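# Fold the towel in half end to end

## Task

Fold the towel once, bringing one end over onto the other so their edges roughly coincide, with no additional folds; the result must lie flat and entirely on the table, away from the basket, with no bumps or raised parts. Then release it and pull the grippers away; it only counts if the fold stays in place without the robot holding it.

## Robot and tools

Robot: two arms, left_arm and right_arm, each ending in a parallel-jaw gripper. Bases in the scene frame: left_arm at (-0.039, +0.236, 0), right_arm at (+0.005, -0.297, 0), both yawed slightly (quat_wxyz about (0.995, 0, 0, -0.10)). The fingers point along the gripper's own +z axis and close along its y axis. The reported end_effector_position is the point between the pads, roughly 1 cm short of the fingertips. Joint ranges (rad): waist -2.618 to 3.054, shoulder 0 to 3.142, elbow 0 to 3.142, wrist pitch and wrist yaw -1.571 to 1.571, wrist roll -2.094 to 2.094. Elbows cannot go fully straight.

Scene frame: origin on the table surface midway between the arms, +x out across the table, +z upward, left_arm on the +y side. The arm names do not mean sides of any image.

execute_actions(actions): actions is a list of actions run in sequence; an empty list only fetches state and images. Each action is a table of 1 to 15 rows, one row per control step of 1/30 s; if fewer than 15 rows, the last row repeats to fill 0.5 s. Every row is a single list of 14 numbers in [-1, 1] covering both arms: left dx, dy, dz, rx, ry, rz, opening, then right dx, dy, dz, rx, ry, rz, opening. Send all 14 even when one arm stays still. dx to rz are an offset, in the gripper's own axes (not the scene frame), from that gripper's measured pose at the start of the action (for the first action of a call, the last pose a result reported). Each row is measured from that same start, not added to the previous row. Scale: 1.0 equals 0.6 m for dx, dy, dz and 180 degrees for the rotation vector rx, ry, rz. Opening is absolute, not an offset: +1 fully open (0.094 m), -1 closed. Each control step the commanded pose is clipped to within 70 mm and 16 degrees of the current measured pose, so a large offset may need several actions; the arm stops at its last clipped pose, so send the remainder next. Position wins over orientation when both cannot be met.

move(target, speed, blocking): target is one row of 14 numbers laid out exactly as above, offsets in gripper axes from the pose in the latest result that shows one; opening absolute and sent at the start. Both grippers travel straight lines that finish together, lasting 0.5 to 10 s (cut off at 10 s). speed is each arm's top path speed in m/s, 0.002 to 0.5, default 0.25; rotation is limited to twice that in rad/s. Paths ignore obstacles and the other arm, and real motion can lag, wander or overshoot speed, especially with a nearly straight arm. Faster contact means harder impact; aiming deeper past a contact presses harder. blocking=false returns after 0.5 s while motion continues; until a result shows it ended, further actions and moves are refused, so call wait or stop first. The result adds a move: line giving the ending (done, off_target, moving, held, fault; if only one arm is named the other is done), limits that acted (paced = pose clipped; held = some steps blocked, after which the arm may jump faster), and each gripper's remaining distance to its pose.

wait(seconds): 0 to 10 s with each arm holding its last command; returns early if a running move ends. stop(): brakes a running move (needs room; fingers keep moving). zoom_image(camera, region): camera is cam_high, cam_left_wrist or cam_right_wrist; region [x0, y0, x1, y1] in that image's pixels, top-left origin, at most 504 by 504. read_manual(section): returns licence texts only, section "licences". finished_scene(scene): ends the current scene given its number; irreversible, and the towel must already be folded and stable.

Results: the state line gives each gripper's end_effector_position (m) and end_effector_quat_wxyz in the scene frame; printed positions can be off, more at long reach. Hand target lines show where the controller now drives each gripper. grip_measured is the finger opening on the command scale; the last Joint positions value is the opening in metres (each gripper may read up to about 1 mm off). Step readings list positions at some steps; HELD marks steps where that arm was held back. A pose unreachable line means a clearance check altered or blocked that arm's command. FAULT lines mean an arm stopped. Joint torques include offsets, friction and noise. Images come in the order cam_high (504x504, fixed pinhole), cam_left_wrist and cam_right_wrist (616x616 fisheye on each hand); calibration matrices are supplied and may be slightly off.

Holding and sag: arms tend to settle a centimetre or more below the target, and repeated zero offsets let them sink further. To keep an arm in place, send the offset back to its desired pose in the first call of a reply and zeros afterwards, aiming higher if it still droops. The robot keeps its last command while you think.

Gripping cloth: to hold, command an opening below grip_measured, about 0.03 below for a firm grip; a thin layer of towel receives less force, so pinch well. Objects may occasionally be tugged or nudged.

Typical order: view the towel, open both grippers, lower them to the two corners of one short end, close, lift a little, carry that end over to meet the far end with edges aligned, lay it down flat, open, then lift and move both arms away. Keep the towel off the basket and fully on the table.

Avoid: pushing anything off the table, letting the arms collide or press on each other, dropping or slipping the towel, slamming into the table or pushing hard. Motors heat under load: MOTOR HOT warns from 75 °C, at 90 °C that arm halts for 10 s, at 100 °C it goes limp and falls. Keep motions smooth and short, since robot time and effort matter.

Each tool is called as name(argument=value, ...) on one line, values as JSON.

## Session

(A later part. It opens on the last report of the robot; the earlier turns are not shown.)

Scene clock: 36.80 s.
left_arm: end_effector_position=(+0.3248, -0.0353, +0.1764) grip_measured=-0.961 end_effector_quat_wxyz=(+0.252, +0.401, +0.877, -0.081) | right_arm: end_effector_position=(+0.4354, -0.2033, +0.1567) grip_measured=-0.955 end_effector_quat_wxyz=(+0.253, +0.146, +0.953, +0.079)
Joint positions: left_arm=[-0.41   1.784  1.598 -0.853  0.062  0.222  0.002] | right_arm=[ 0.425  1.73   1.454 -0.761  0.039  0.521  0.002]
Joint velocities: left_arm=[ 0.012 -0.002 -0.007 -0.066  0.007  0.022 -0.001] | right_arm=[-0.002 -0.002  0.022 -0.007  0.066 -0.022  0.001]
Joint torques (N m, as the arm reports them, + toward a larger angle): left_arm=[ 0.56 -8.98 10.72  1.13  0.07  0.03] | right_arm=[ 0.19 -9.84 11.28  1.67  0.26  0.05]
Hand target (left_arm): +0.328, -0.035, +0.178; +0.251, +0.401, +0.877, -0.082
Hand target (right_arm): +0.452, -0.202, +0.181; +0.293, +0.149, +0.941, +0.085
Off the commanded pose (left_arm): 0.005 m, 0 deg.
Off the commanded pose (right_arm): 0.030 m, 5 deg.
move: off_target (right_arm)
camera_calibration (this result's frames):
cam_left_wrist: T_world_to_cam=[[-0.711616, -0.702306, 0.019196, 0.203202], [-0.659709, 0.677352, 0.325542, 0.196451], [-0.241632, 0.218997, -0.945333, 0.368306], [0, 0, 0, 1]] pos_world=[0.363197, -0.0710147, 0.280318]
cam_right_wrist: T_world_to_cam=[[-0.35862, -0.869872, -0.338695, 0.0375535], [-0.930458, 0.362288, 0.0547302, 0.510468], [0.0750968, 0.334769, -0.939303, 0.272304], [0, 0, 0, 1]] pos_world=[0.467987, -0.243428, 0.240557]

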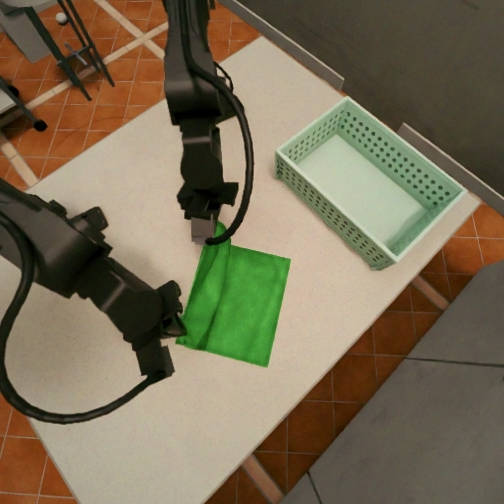

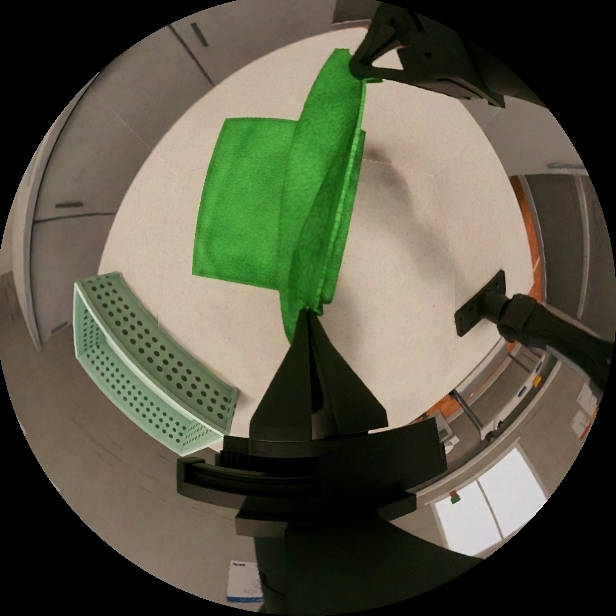

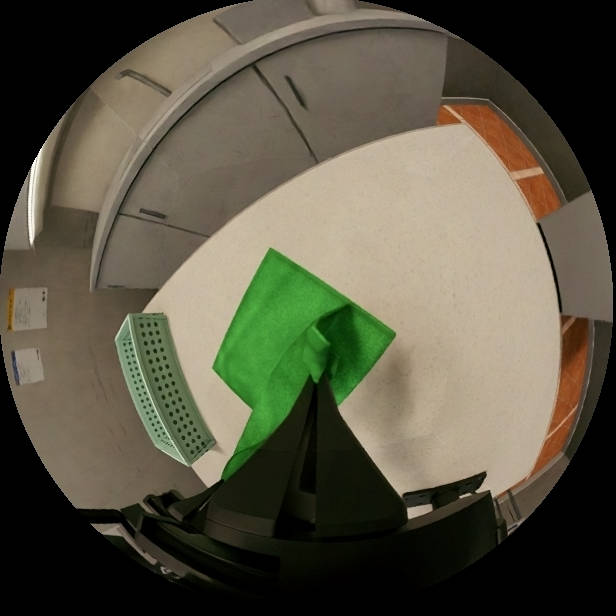

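move(target=[0.056,0.207,0.169,0.02,0,0,-1,-0.076,0.128,0.21,0,-0.06,0,-1], speed=0.1)

Scene clock: 41.00 s.
left_arm: end_effector_position=(+0.4330, +0.0324, +0.0803) grip_measured=-0.961 end_effector_quat_wxyz=(+0.240, +0.409, +0.874, -0.106) | right_arm: end_effector_position=(+0.5359, -0.1397, +0.0615) grip_measured=-0.955 end_effector_quat_wxyz=(+0.301, +0.145, +0.941, +0.056)
Joint positions: left_arm=[-0.111  2.108  1.674 -0.668  0.262  0.494  0.002] | right_arm=[ 0.541  2.184  1.662 -0.449  0.182  0.595  0.002]
Joint velocities: left_arm=[ 0.017 -0.002 -0.007  0.051  0.007 -0.007 -0.   ] | right_arm=[-0.002 -0.002  0.007  0.007  0.066  0.007 -0.   ]
Joint torques (N m, as the arm reports them, + toward a larger angle): left_arm=[  0.66 -11.63  10.47   1.03   0.18   0.07] | right_arm=[  0.19 -14.39  11.02   1.77   0.37   0.05]
Hand target (left_arm): +0.437, +0.035, +0.080; +0.240, +0.408, +0.874, -0.108
Hand target (right_arm): +0.554, -0.136, +0.088; +0.342, +0.152, +0.925, +0.065
Off the commanded pose (left_arm): 0.005 m, 0 deg.
Off the commanded pose (right_arm): 0.032 m, 5 deg.
move: off_target (right_arm)
camera_calibration (this result's frames):
cam_left_wrist: T_world_to_cam=[[-0.732019, -0.67782, 0.0686215, 0.333647], [-0.625126, 0.708308, 0.327899, 0.237132], [-0.270862, 0.197131, -0.942217, 0.301901], [0, 0, 0, 1]] pos_world=[0.474247, -0.00132422, 0.183806]
cam_right_wrist: T_world_to_cam=[[-0.347282, -0.88108, -0.321083, 0.0878847], [-0.922423, 0.382626, -0.0522726, 0.591268], [0.168911, 0.278021, -0.945607, 0.096212], [0, 0, 0, 1]] pos_world=[0.559668, -0.17555, 0.150104]

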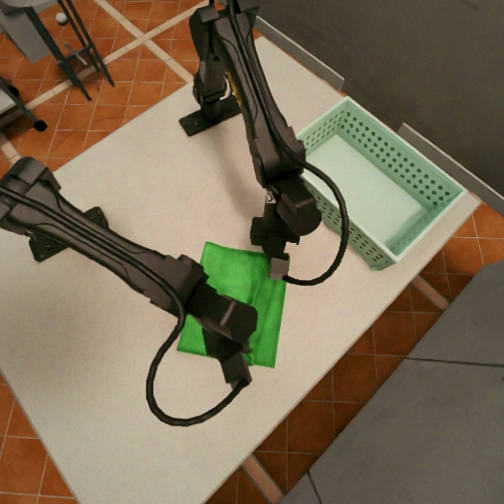

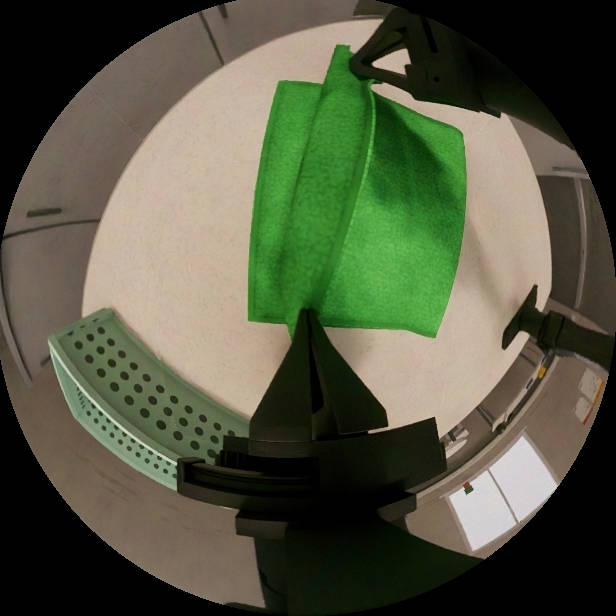

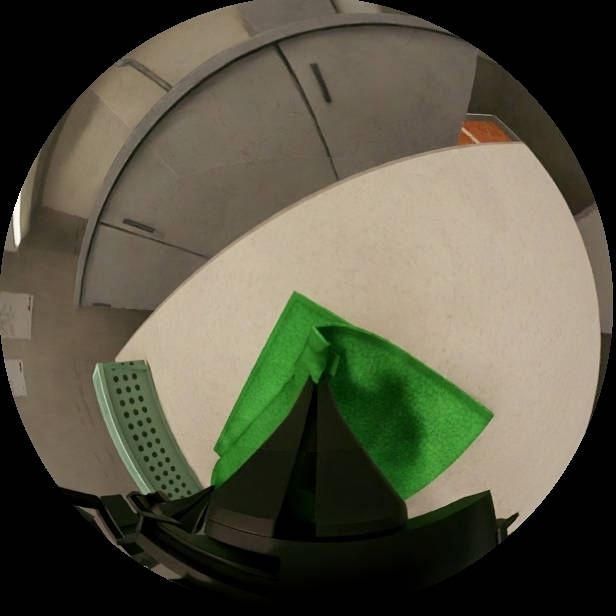

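move(target=[0.002,0,0.037,0,0,0,-1,-0.053,0.017,0.008,0,-0.028,0,-1], speed=0.06)

move(target=[0,0.04,0,0,0,0,-0.2,-0.06,0.045,-0.002,0,-0.028,0,-0.2], speed=0.06)

Scene clock: 43.87 s.
left_arm: end_effector_position=(+0.4431, +0.0289, +0.0692) grip_measured=-0.961 end_effector_quat_wxyz=(+0.250, +0.408, +0.872, -0.106) | right_arm: end_effector_position=(+0.5469, -0.1398, +0.0545) grip_measured=-0.955 end_effector_quat_wxyz=(+0.307, +0.144, +0.940, +0.046)
Joint positions: left_arm=[-0.111  2.144  1.674 -0.612  0.263  0.49   0.002] | right_arm=[ 0.541  2.234  1.712 -0.448  0.203  0.587  0.002]
Joint velocities: left_arm=[-0.017 -0.007  0.002  0.007 -0.066 -0.066  0.   ] | right_arm=[-0.012  0.037  0.002 -0.007 -0.081 -0.007 -0.001]
Joint torques (N m, as the arm reports them, + toward a larger angle): left_arm=[ -0.73 -11.76   8.4    1.1    0.05  -0.05] | right_arm=[ -0.24 -14.55  10.92   1.72   0.31  -0.05]
Hand target (left_arm): +0.440, +0.025, +0.061; +0.240, +0.409, +0.874, -0.106
Hand target (right_arm): +0.564, -0.140, +0.078; +0.343, +0.148, +0.926, +0.050
Off the commanded pose (left_arm): 0.010 m, 1 deg.
Off the commanded pose (right_arm): 0.029 m, 4 deg.
move: off_target (right_arm)
camera_calibration (this result's frames):
cam_left_wrist: T_world_to_cam=[[-0.731034, -0.679619, 0.0608858, 0.3396], [-0.633427, 0.709099, 0.309758, 0.254448], [-0.253691, 0.187877, -0.948864, 0.287999], [0, 0, 0, 1]] pos_world=[0.482496, -0.00373839, 0.173778]
cam_right_wrist: T_world_to_cam=[[-0.350028, -0.885658, -0.305108, 0.0894286], [-0.919744, 0.386699, -0.0673447, 0.60107], [0.177629, 0.257048, -0.949934, 0.0802964], [0, 0, 0, 1]] pos_world=[0.569869, -0.17387, 0.14404]

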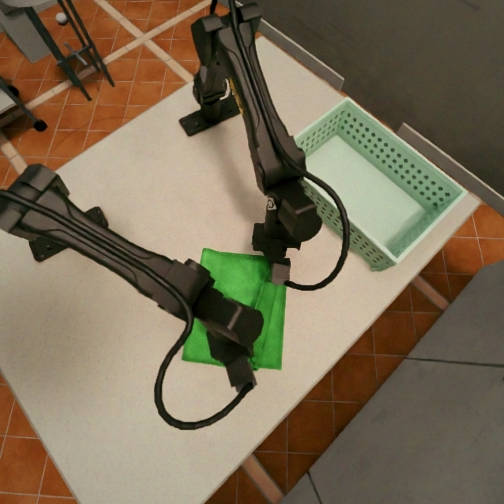

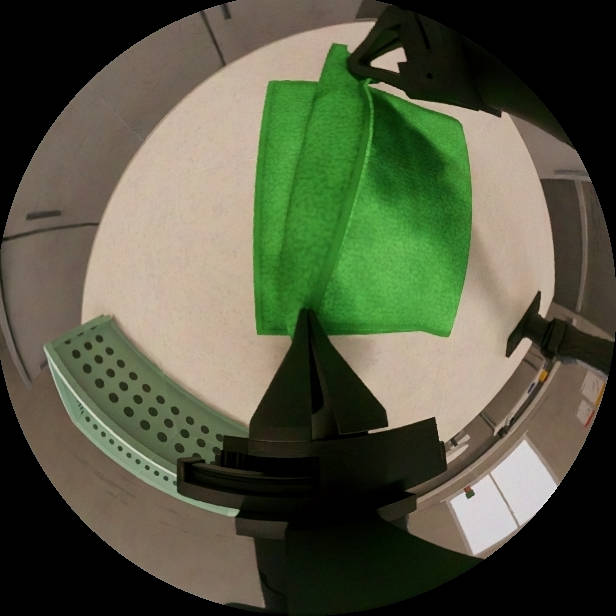

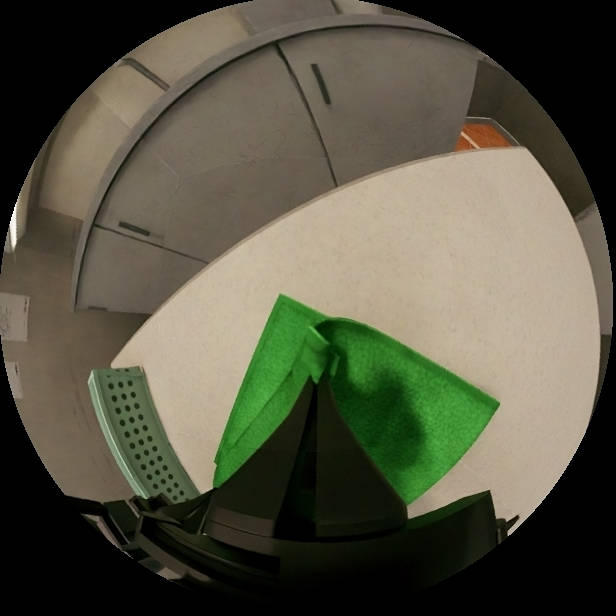

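Scene clock: 45.17 s.
left_arm: end_effector_position=(+0.4603, +0.0408, +0.0733) grip_measured=-0.203 end_effector_quat_wxyz=(+0.260, +0.409, +0.869, -0.100) | right_arm: end_effector_position=(+0.5734, -0.1298, +0.0617) grip_measured=-0.202 end_effector_quat_wxyz=(+0.331, +0.146, +0.932, +0.036)
Joint positions: left_arm=[-0.077  2.177  1.737 -0.629  0.271  0.525  0.037] | right_arm=[ 0.556  2.322  1.863 -0.475  0.25   0.587  0.037]
Joint velocities: left_arm=[ 0.002  0.007  0.002 -0.037 -0.051 -0.022  0.001] | right_arm=[-0.002 -0.022 -0.002 -0.081 -0.007  0.037 -0.   ]
Joint torques (N m, as the arm reports them, + toward a larger angle): left_arm=[  0.78 -11.87  10.76   0.94   0.23   0.08] | right_arm=[  0.55 -15.48  10.97   1.36   0.27   0.02]
Hand target (left_arm): +0.461, +0.044, +0.070; +0.251, +0.407, +0.872, -0.106
Hand target (right_arm): +0.580, -0.125, +0.081; +0.348, +0.146, +0.925, +0.040
Off the commanded pose (left_arm): 0.005 m, 1 deg.
Off the commanded pose (right_arm): 0.021 m, 2 deg.
move: off_target (right_arm)
camera_calibration (this result's frames):
cam_left_wrist: T_world_to_cam=[[-0.731657, -0.68031, 0.043081, 0.361665], [-0.640918, 0.708063, 0.296429, 0.260129], [-0.232168, 0.189273, -0.954083, 0.284407], [0, 0, 0, 1]] pos_world=[0.497366, 0.00802572, 0.178657]
cam_right_wrist: T_world_to_cam=[[-0.346853, -0.888294, -0.301043, 0.10733], [-0.910447, 0.395994, -0.119478, 0.621088], [0.225343, 0.232642, -0.946096, 0.049073], [0, 0, 0, 1]] pos_world=[0.591637, -0.162023, 0.152945]

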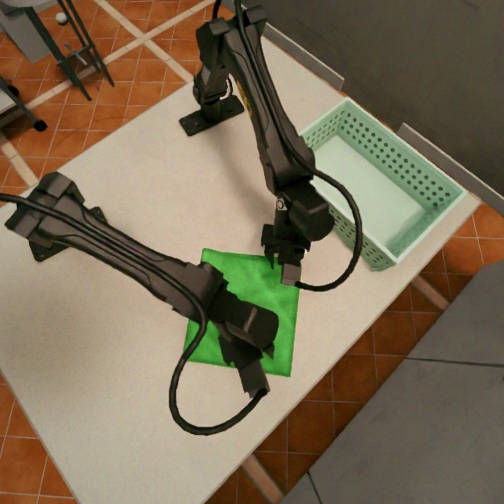

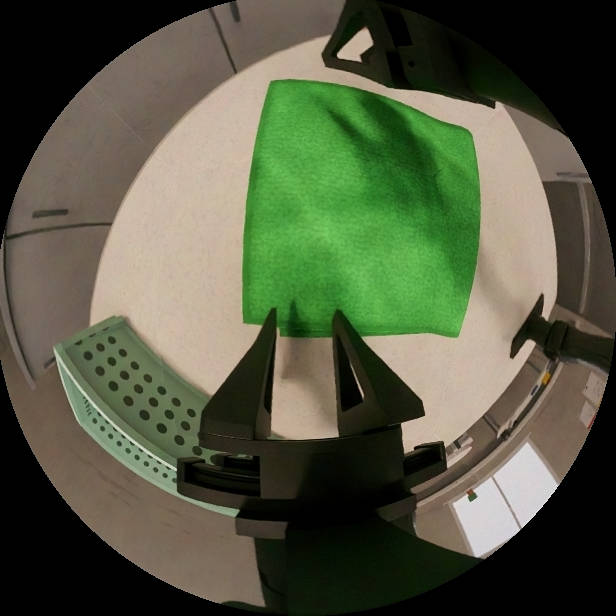

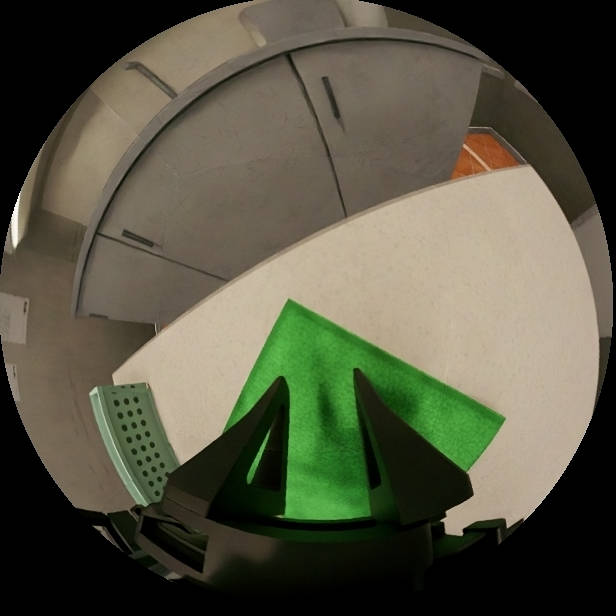

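move(target=[0.18,-0.28,-0.29,0,0,0,-0.2,0.15,-0.41,-0.4,0,0,0,-0.2])

zoom_image(camera="cam_high", region=[160,230,330,400])

Scene clock: 48.30 s.
left_arm: end_effector_position=(+0.2220, +0.0667, +0.1645) grip_measured=-0.203 end_effector_quat_wxyz=(+0.280, +0.406, +0.864, -0.102) | right_arm: end_effector_position=(+0.3010, -0.3298, +0.1518) grip_measured=-0.202 end_effector_quat_wxyz=(+0.332, +0.149, +0.930, +0.043)
Joint positions: left_arm=[-0.269  1.191  0.975 -0.773  0.175  0.349  0.037] | right_arm=[ 0.034  1.053  0.8   -0.639 -0.082  0.185  0.037]
Joint velocities: left_arm=[-0.012 -0.012  0.002  0.037 -0.022 -0.095  0.   ] | right_arm=[-0.012 -0.017 -0.012 -0.037  0.022 -0.007 -0.001]
Joint torques (N m, as the arm reports them, + toward a larger angle): left_arm=[-0.71 -5.21  6.17  1.05  0.02 -0.05] | right_arm=[-0.78 -4.39  6.74  1.48 -0.07 -0.06]
Hand target (left_arm): +0.210, +0.070, +0.155; +0.260, +0.409, +0.869, -0.100
Hand target (right_arm): +0.296, -0.330, +0.150; +0.330, +0.148, +0.931, +0.043
Off the commanded pose (left_arm): 0.015 m, 2 deg.
Off the commanded pose (right_arm): 0.006 m, 1 deg.
move: off_target (left_arm)
camera_calibration (this result's frames):
cam_left_wrist: T_world_to_cam=[[-0.730949, -0.681714, 0.031282, 0.202869], [-0.652963, 0.711975, 0.258324, 0.0706215], [-0.198375, 0.168396, -0.965552, 0.307015], [0, 0, 0, 1]] pos_world=[0.255304, 0.0363177, 0.271849]
cam_right_wrist: T_world_to_cam=[[-0.347881, -0.88283, -0.315578, -0.13334], [-0.908483, 0.400579, -0.119145, 0.463961], [0.231599, 0.245248, -0.94139, 0.243805], [0, 0, 0, 1]] pos_world=[0.318648, -0.363363, 0.242715]

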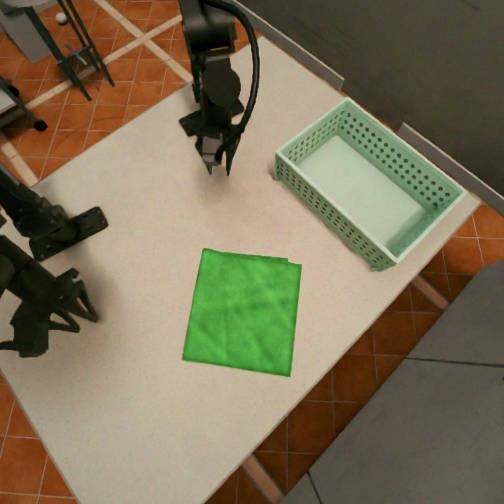

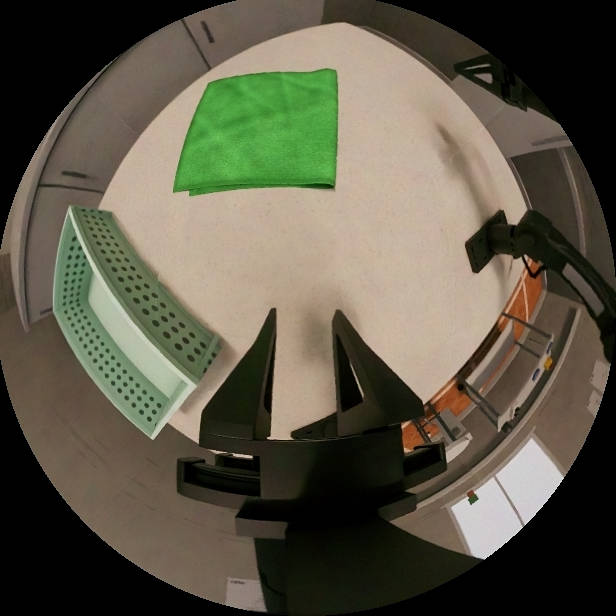

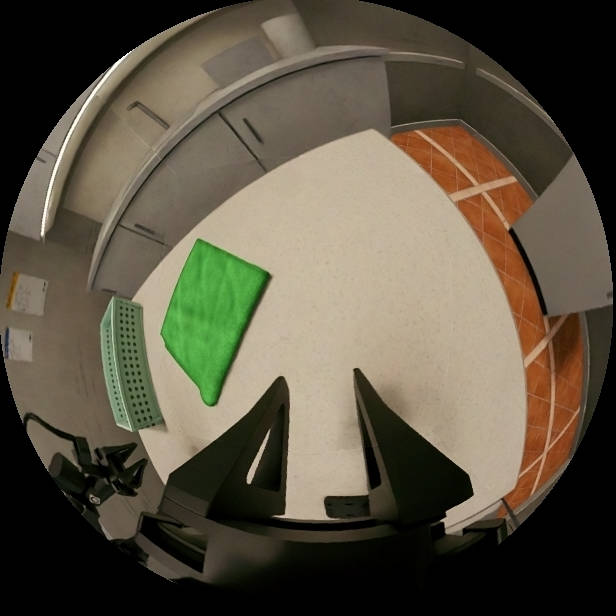

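Region (160, 230, 330, 400) of cam_high's 504x504 image, scaled by 2.965, with more detail than that image has.

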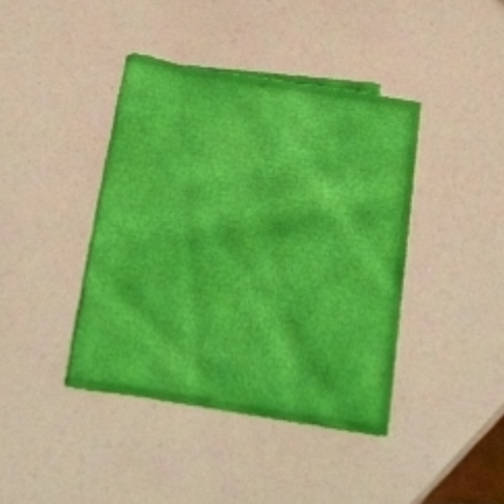

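move(target=[-0.151,0.342,0.338,-0.034,0.032,-0.075,0.05,0,0,-0.01,0,0,0,-0.2])

Scene clock: 54.33 s.
left_arm: end_effector_position=(+0.5061, +0.0539, +0.0643) grip_measured=+0.047 end_effector_quat_wxyz=(+0.255, +0.298, +0.917, -0.070) | right_arm: end_effector_position=(+0.2979, -0.3290, +0.1493) grip_measured=-0.202 end_effector_quat_wxyz=(+0.325, +0.149, +0.933, +0.043)
Joint positions: left_arm=[-0.068  2.334  1.973 -0.696  0.155  0.313  0.049] | right_arm=[ 0.034  1.053  0.8   -0.655 -0.084  0.184  0.037]
Joint velocities: left_arm=[ 0.012 -0.007 -0.017 -0.11  -0.066 -0.022 -0.001] | right_arm=[-0.007  0.002 -0.012 -0.007  0.081 -0.007 -0.001]
Joint torques (N m, as the arm reports them, + toward a larger angle): left_arm=[  0.65 -13.61  10.8    0.96   0.02  -0.04] | right_arm=[-0.24 -4.37  8.49  1.46 -0.02  0.  ]
Hand target (left_arm): +0.506, +0.060, +0.062; +0.244, +0.291, +0.923, -0.067
Hand target (right_arm): +0.297, -0.330, +0.156; +0.332, +0.149, +0.930, +0.043
Off the commanded pose (left_arm): 0.008 m, 2 deg.
Off the commanded pose (right_arm): 0.007 m, 1 deg.
move: done
camera_calibration (this result's frames):
cam_left_wrist: T_world_to_cam=[[-0.54229, -0.838298, 0.0563667, 0.31622], [-0.784097, 0.529047, 0.324501, 0.363133], [-0.30185, 0.131777, -0.944204, 0.321766], [0, 0, 0, 1]] pos_world=[0.55334, 0.030571, 0.168151]
cam_right_wrist: T_world_to_cam=[[-0.351024, -0.882676, -0.312513, -0.133995], [-0.911121, 0.398952, -0.103419, 0.458419], [0.215963, 0.248435, -0.944267, 0.248109], [0, 0, 0, 1]] pos_world=[0.317057, -0.3628, 0.239815]

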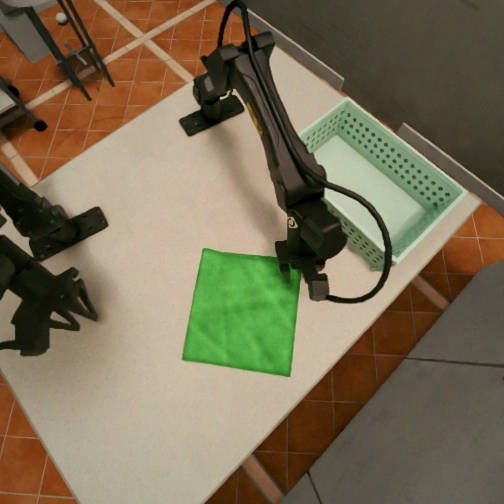

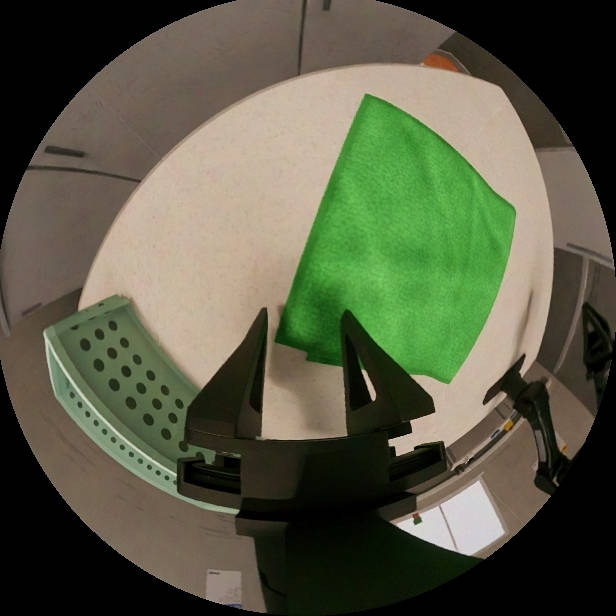

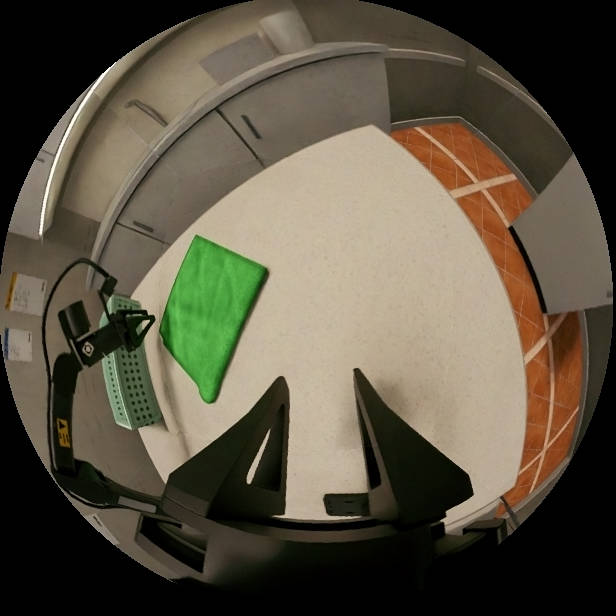

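move(target=[0.065,0.012,0.085,0.006,0.02,0,-0.05,0,0,-0.01,0,0,0,-0.2], speed=0.06)

Scene clock: 56.33 s.
left_arm: end_effector_position=(+0.5135, +0.0576, +0.0251) grip_measured=-0.047 end_effector_quat_wxyz=(+0.249, +0.304, +0.917, -0.068) | right_arm: end_effector_position=(+0.2947, -0.3285, +0.1468) grip_measured=-0.202 end_effector_quat_wxyz=(+0.317, +0.150, +0.936, +0.043)
Joint positions: left_arm=[-0.057  2.405  1.946 -0.612  0.159  0.334  0.045] | right_arm=[ 0.034  1.053  0.8   -0.671 -0.084  0.184  0.037]
Joint velocities: left_arm=[ 0.017 -0.002 -0.007 -0.051  0.037 -0.051  0.   ] | right_arm=[ 0.012  0.012 -0.017 -0.007 -0.022 -0.081 -0.001]
Joint torques (N m, as the arm reports them, + toward a larger angle): left_arm=[  0.69 -12.9    6.19   1.13   0.11   0.08] | right_arm=[-0.24 -4.34  8.49  1.43 -0.04 -0.02]
Hand target (left_arm): +0.505, +0.065, +0.002; +0.223, +0.303, +0.924, -0.070
Hand target (right_arm): +0.294, -0.329, +0.154; +0.325, +0.149, +0.933, +0.043
Off the commanded pose (left_arm): 0.027 m, 3 deg.
Off the commanded pose (right_arm): 0.007 m, 1 deg.
move: off_target (left_arm)
camera_calibration (this result's frames):
cam_left_wrist: T_world_to_cam=[[-0.549733, -0.833681, 0.0526208, 0.329224], [-0.77642, 0.533183, 0.335987, 0.375273], [-0.308163, 0.143848, -0.940395, 0.288916], [0, 0, 0, 1]] pos_world=[0.561389, 0.032819, 0.128284]
cam_right_wrist: T_world_to_cam=[[-0.356056, -0.881854, -0.309124, -0.134171], [-0.912667, 0.399205, -0.0876002, 0.453267], [0.200654, 0.250937, -0.946979, 0.252064], [0, 0, 0, 1]] pos_world=[0.315332, -0.362518, 0.23693]

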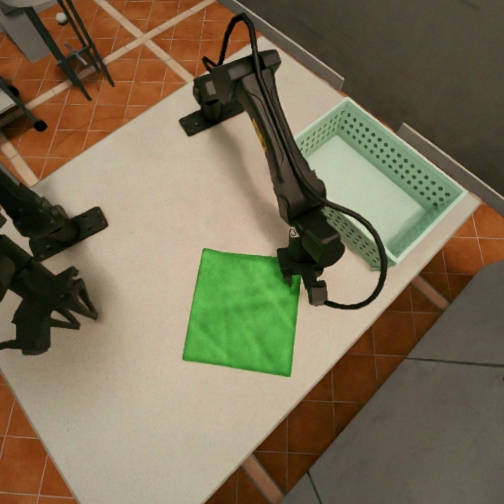

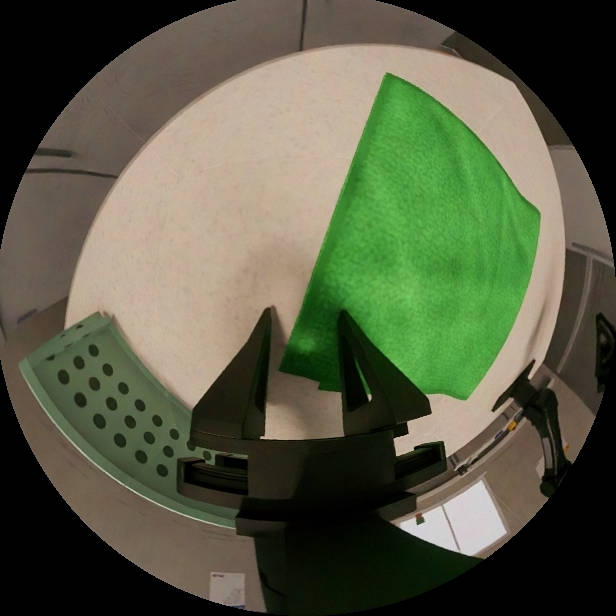

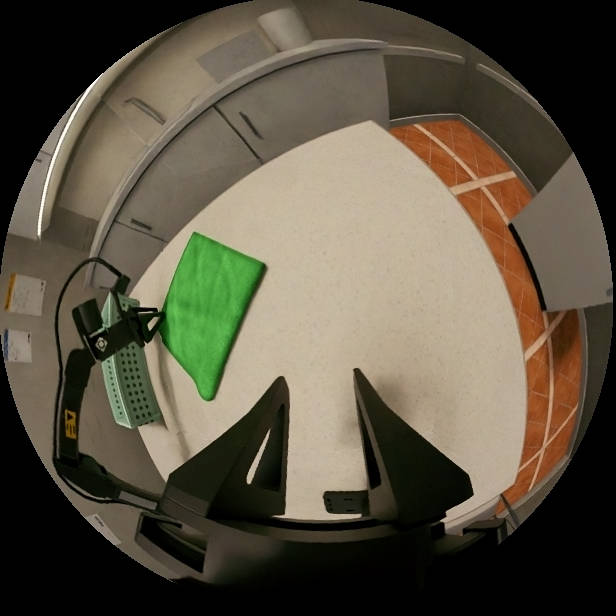

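execute_actions(actions=[[[0.055,0,0.045,0.022,0.03,0,-0.05,0,0,-0.01,0,-0.005,0,-0.2]],[[0.055,-0.01,0.045,0.015,0.03,0,-0.5,0,0,-0.01,0,-0.005,0,-0.2]],[[0.055,-0.01,0.045,0.015,0.03,0,-1,0,0,-0.01,0,-0.005,0,-0.2]]])

Scene clock: 59.33 s.
left_arm: end_effector_position=(+0.5150, +0.0498, +0.0222) grip_measured=-0.965 end_effector_quat_wxyz=(+0.252, +0.337, +0.902, -0.101) | right_arm: end_effector_position=(+0.2946, -0.3285, +0.1468) grip_measured=-0.202 end_effector_quat_wxyz=(+0.317, +0.150, +0.936, +0.043)
Joint positions: left_arm=[-0.042  2.435  1.978 -0.618  0.248  0.402  0.002] | right_arm=[ 0.034  1.053  0.8   -0.672 -0.084  0.184  0.037]
Joint velocities: left_arm=[-0.012 -0.012  0.002  0.007  0.007  0.022 -0.001] | right_arm=[ 0.012 -0.002 -0.002 -0.051  0.007  0.007 -0.001]
Joint torques (N m, as the arm reports them, + toward a larger angle): left_arm=[  0.28 -10.48   8.69   0.74   0.07   0.05] | right_arm=[-0.05 -5.51  7.28  1.44  0.01  0.02]
Hand target (left_arm): +0.499, +0.056, -0.016; +0.200, +0.336, +0.914, -0.104
Hand target (right_arm): +0.291, -0.328, +0.151; +0.324, +0.150, +0.933, +0.042
Off the commanded pose (left_arm): 0.043 m, 6 deg.
Off the commanded pose (right_arm): 0.006 m, 1 deg.
Step readings (end_effector_position; steps 1 to 15: 1st action; 16 to 30: 2nd action; 31 to 45: 3rd action):
0: left_arm (+0.5136, +0.0575, +0.0251) | right_arm (+0.2946, -0.3285, +0.1468)
1: left_arm (+0.5131, +0.0572, +0.0233) | right_arm (+0.2946, -0.3285, +0.1468)
2: left_arm (+0.5139, +0.0567, +0.0225) | right_arm (+0.2946, -0.3285, +0.1468)
4: left_arm (+0.5159, +0.0564, +0.0227) | right_arm (+0.2946, -0.3285, +0.1468)
8: left_arm (+0.5168, +0.0561, +0.0223) | right_arm (+0.2946, -0.3285, +0.1468)
15: left_arm (+0.5167, +0.0559, +0.0223) | right_arm (+0.2946, -0.3285, +0.1468)
16: left_arm (+0.5164, +0.0553, +0.0222) | right_arm (+0.2946, -0.3285, +0.1468)
17: left_arm (+0.5160, +0.0540, +0.0221) | right_arm (+0.2946, -0.3285, +0.1468)
19: left_arm (+0.5155, +0.0526, +0.0221) | right_arm (+0.2946, -0.3285, +0.1468)
23: left_arm (+0.5153, +0.0519, +0.0222) | right_arm (+0.2946, -0.3285, +0.1468)
30: left_arm (+0.5153, +0.0519, +0.0222) | right_arm (+0.2946, -0.3285, +0.1468)
31: left_arm (+0.5150, +0.0513, +0.0223) | right_arm (+0.2946, -0.3285, +0.1468)
32: left_arm (+0.5145, +0.0502, +0.0222) | right_arm (+0.2946, -0.3285, +0.1468)
34: left_arm (+0.5149, +0.0497, +0.0221) | right_arm (+0.2946, -0.3285, +0.1468)
38: left_arm (+0.5150, +0.0498, +0.0222) | right_arm (+0.2946, -0.3285, +0.1468)
45: end_effector_position above
camera_calibration (this result's frames):
cam_left_wrist: T_world_to_cam=[[-0.619072, -0.779898, 0.0922412, 0.355909], [-0.726284, 0.613244, 0.310552, 0.352271], [-0.298766, 0.125261, -0.94607, 0.283975], [0, 0, 0, 1]] pos_world=[0.561024, 0.0259741, 0.126433]
cam_right_wrist: T_world_to_cam=[[-0.356173, -0.881835, -0.309044, -0.134176], [-0.9127, 0.39921, -0.087232, 0.453147], [0.200298, 0.250995, -0.947039, 0.252155], [0, 0, 0, 1]] pos_world=[0.315291, -0.362511, 0.236863]

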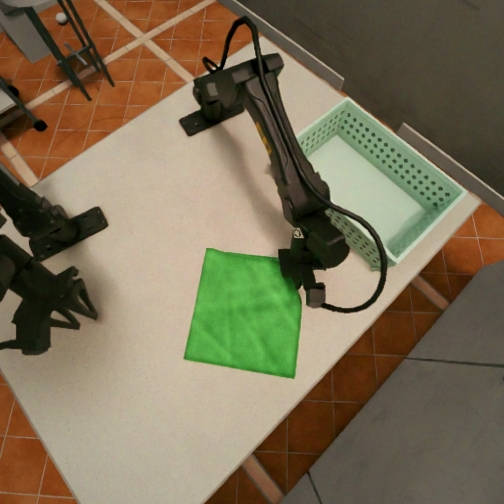

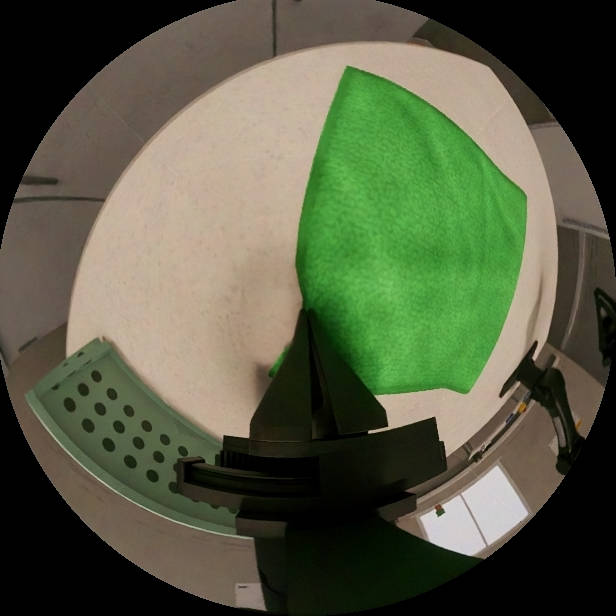

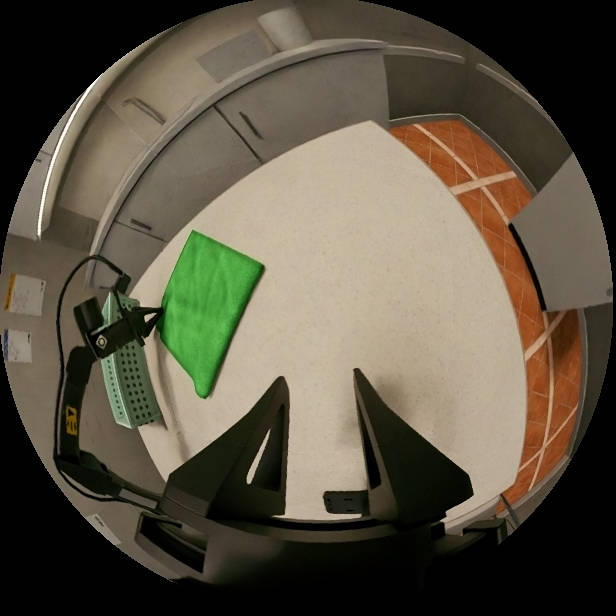

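move(target=[-0.085,-0.13,-0.2,0,0,0,-1,0,0,-0.01,0,-0.005,0,-0.2], speed=0.08)

Scene clock: 62.53 s.
left_arm: end_effector_position=(+0.4528, +0.0081, +0.1401) grip_measured=-0.965 end_effector_quat_wxyz=(+0.250, +0.336, +0.902, -0.102) | right_arm: end_effector_position=(+0.2946, -0.3285, +0.1468) grip_measured=-0.202 end_effector_quat_wxyz=(+0.317, +0.150, +0.936, +0.043)
Joint positions: left_arm=[-0.165  2.168  1.993 -0.881  0.19   0.29   0.002] | right_arm=[ 0.034  1.053  0.8   -0.672 -0.084  0.184  0.037]
Joint velocities: left_arm=[-0.002  0.002  0.007 -0.081  0.037 -0.022 -0.   ] | right_arm=[-0.012 -0.007 -0.012  0.022  0.022 -0.007 -0.001]
Joint torques (N m, as the arm reports them, + toward a larger angle): left_arm=[ -0.65 -14.25  10.9    1.     0.03  -0.04] | right_arm=[-0.07 -5.49  7.29  1.44  0.01  0.03]
Hand target (left_arm): +0.449, +0.005, +0.152; +0.253, +0.337, +0.901, -0.101
Hand target (right_arm): +0.291, -0.328, +0.151; +0.324, +0.150, +0.933, +0.042
Off the commanded pose (left_arm): 0.013 m, 0 deg.
Off the commanded pose (right_arm): 0.006 m, 1 deg.
move: off_target (left_arm)
camera_calibration (this result's frames):
cam_left_wrist: T_world_to_cam=[[-0.617978, -0.780218, 0.096767, 0.272833], [-0.724873, 0.613099, 0.314116, 0.29496], [-0.304407, 0.123973, -0.94444, 0.384479], [0, 0, 0, 1]] pos_world=[0.499451, -0.0156357, 0.244065]
cam_right_wrist: T_world_to_cam=[[-0.356173, -0.881835, -0.309044, -0.134176], [-0.9127, 0.39921, -0.087232, 0.453147], [0.200298, 0.250995, -0.947039, 0.252155], [0, 0, 0, 1]] pos_world=[0.315291, -0.362511, 0.236863]

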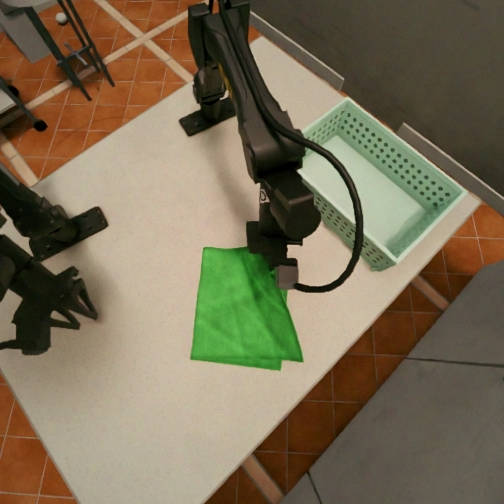

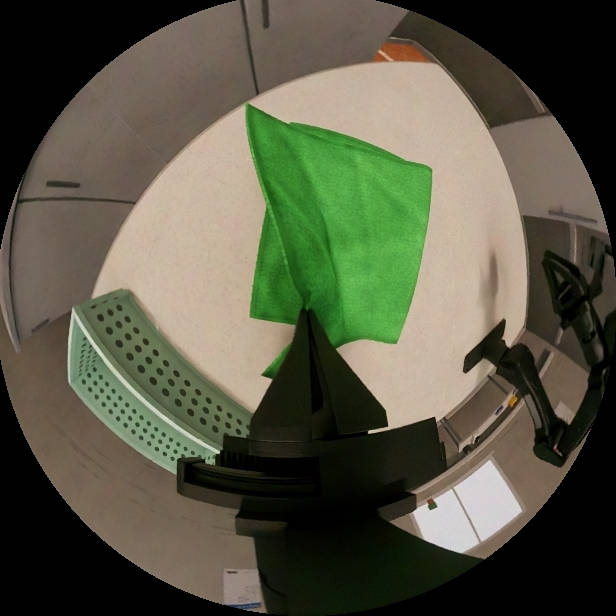

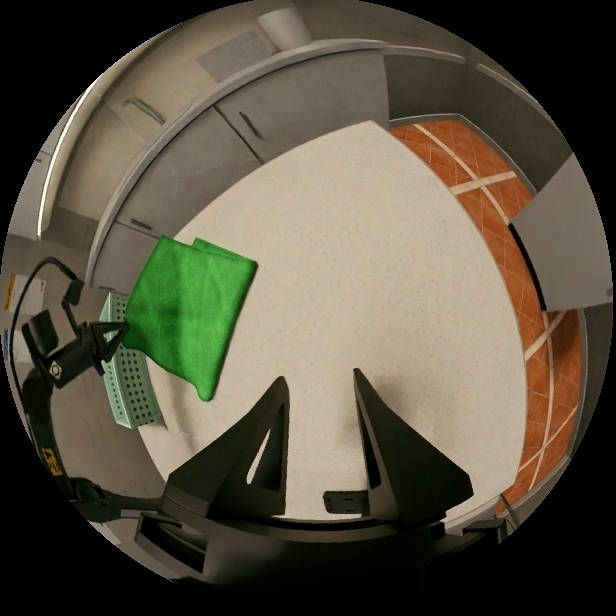

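move(target=[-0.062,-0.18,-0.057,0,0,0.05,-1,0,0,-0.01,0,-0.005,0,-0.2], speed=0.08)

Scene clock: 65.77 s.
left_arm: end_effector_position=(+0.3955, -0.0804, +0.1830) grip_measured=-0.965 end_effector_quat_wxyz=(+0.256, +0.406, +0.873, -0.084) | right_arm: end_effector_position=(+0.2946, -0.3285, +0.1468) grip_measured=-0.202 end_effector_quat_wxyz=(+0.317, +0.150, +0.936, +0.043)
Joint positions: left_arm=[-0.397  2.146  2.128 -1.012  0.077  0.245  0.002] | right_arm=[ 0.034  1.053  0.8   -0.672 -0.084  0.184  0.037]
Joint velocities: left_arm=[-0.007  0.007  0.002 -0.051 -0.022 -0.11   0.   ] | right_arm=[-0.002  0.002  0.002  0.007  0.037  0.007  0.   ]
Joint torques (N m, as the arm reports them, + toward a larger angle): left_arm=[ -0.43 -13.17  10.78   1.03  -0.03  -0.07] | right_arm=[-0.05 -5.49  7.29  1.45  0.01  0.02]
Hand target (left_arm): +0.393, -0.081, +0.190; +0.257, +0.406, +0.873, -0.083
Hand target (right_arm): +0.291, -0.328, +0.151; +0.324, +0.150, +0.933, +0.042
Off the commanded pose (left_arm): 0.008 m, 0 deg.
Off the commanded pose (right_arm): 0.006 m, 1 deg.
move: done
camera_calibration (this result's frames):
cam_left_wrist: T_world_to_cam=[[-0.721603, -0.692047, 0.0189596, 0.226573], [-0.652367, 0.688886, 0.315996, 0.271261], [-0.231745, 0.215655, -0.948571, 0.397938], [0, 0, 0, 1]] pos_world=[0.432678, -0.115886, 0.287459]
cam_right_wrist: T_world_to_cam=[[-0.356173, -0.881835, -0.309044, -0.134176], [-0.9127, 0.39921, -0.087232, 0.453147], [0.200298, 0.250995, -0.947039, 0.252155], [0, 0, 0, 1]] pos_world=[0.315291, -0.362511, 0.236863]

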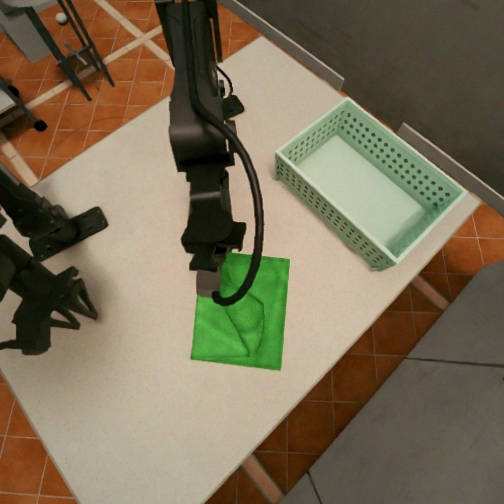

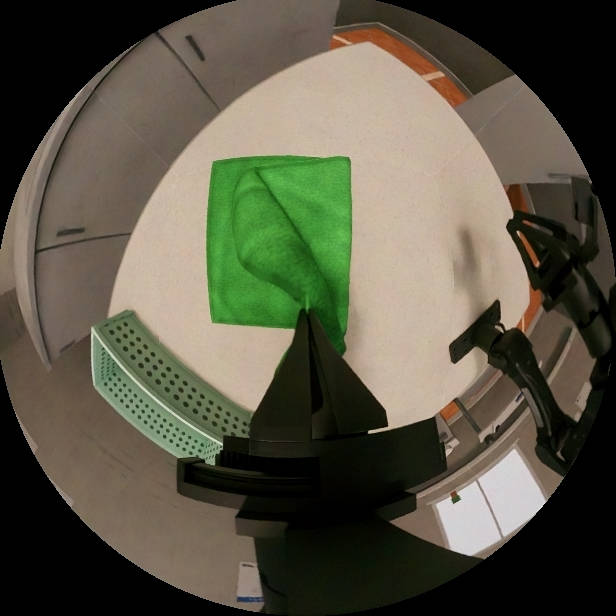

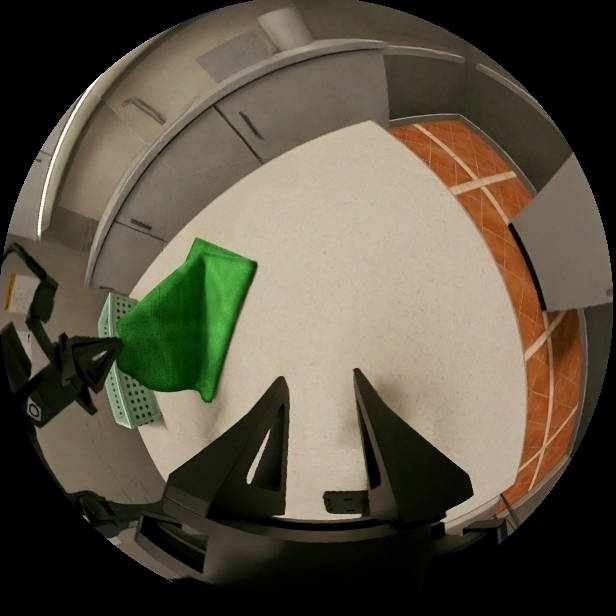

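move(target=[0.061,-0.31,-0.177,0,0,0,-1,0,-0.2,-0.03,0,0,0,0.1], speed=0.15)

Scene clock: 69.83 s.
left_arm: end_effector_position=(+0.1993, -0.1458, +0.2394) grip_measured=-0.965 end_effector_quat_wxyz=(+0.256, +0.409, +0.871, -0.090) | right_arm: end_effector_position=(+0.2473, -0.4343, +0.1238) grip_measured=+0.098 end_effector_quat_wxyz=(+0.303, +0.160, +0.938, +0.056)
Joint positions: left_arm=[-0.867  1.817  1.89  -1.114 -0.153 -0.156  0.002] | right_arm=[-0.597  1.155  0.8   -0.752 -0.437 -0.35   0.052]
Joint velocities: left_arm=[-0.007 -0.002  0.007 -0.081 -0.037 -0.007 -0.001] | right_arm=[ 0.002 -0.007 -0.017 -0.11  -0.037 -0.081  0.   ]
Joint torques (N m, as the arm reports them, + toward a larger angle): left_arm=[ -0.23 -10.96   8.17   1.05  -0.2   -0.03] | right_arm=[-0.71 -3.02 11.58  1.13 -0.36 -0.08]
Hand target (left_arm): +0.196, -0.140, +0.243; +0.255, +0.406, +0.873, -0.084
Hand target (right_arm): +0.254, -0.441, +0.141; +0.321, +0.153, +0.933, +0.051
Off the commanded pose (left_arm): 0.008 m, 1 deg.
Off the commanded pose (right_arm): 0.019 m, 2 deg.
move: off_target (right_arm)
camera_calibration (this result's frames):
cam_left_wrist: T_world_to_cam=[[-0.727388, -0.68563, 0.0286021, 0.0384132], [-0.645156, 0.697464, 0.311959, 0.171246], [-0.233837, 0.208462, -0.949665, 0.419708], [0, 0, 0, 1]] pos_world=[0.236565, -0.180594, 0.344061]
cam_right_wrist: T_world_to_cam=[[-0.371923, -0.867557, -0.330178, -0.238727], [-0.910754, 0.409803, -0.0508721, 0.449842], [0.179442, 0.281791, -0.942547, 0.284443], [0, 0, 0, 1]] pos_world=[0.269867, -0.471609, 0.212163]

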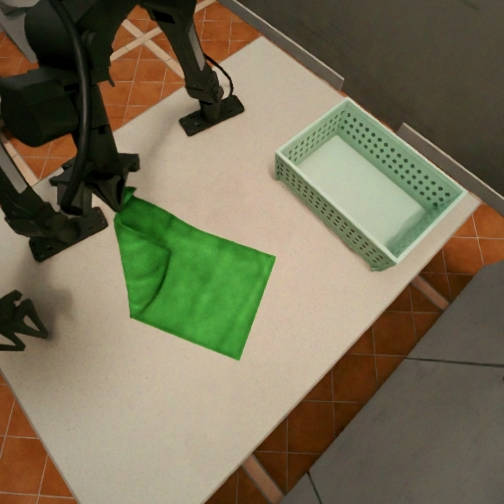

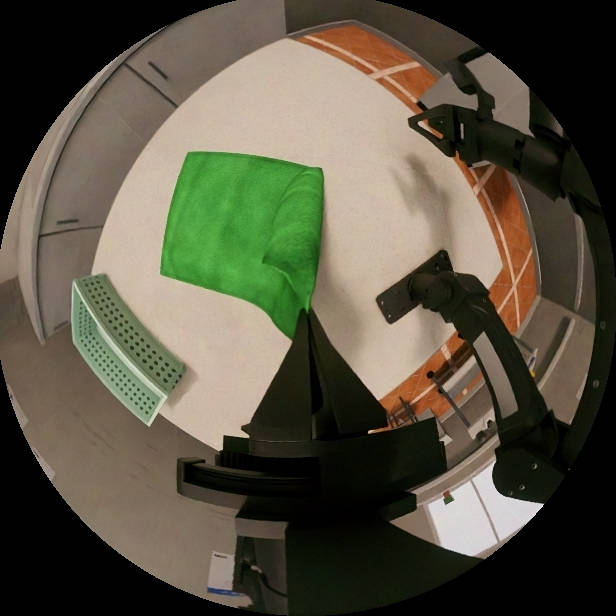

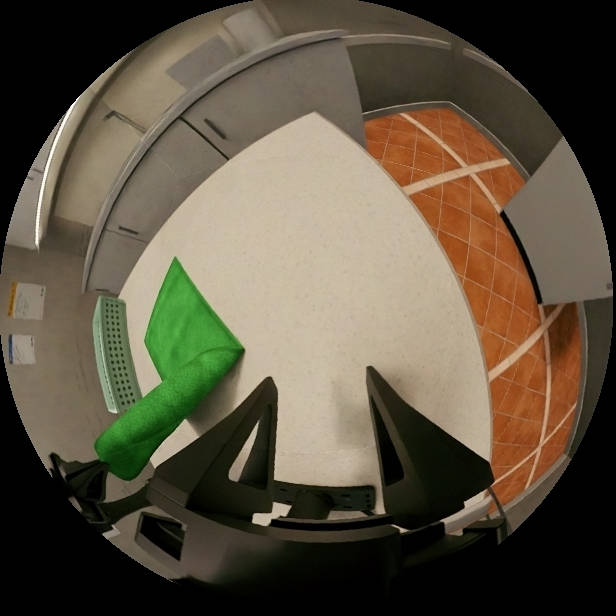

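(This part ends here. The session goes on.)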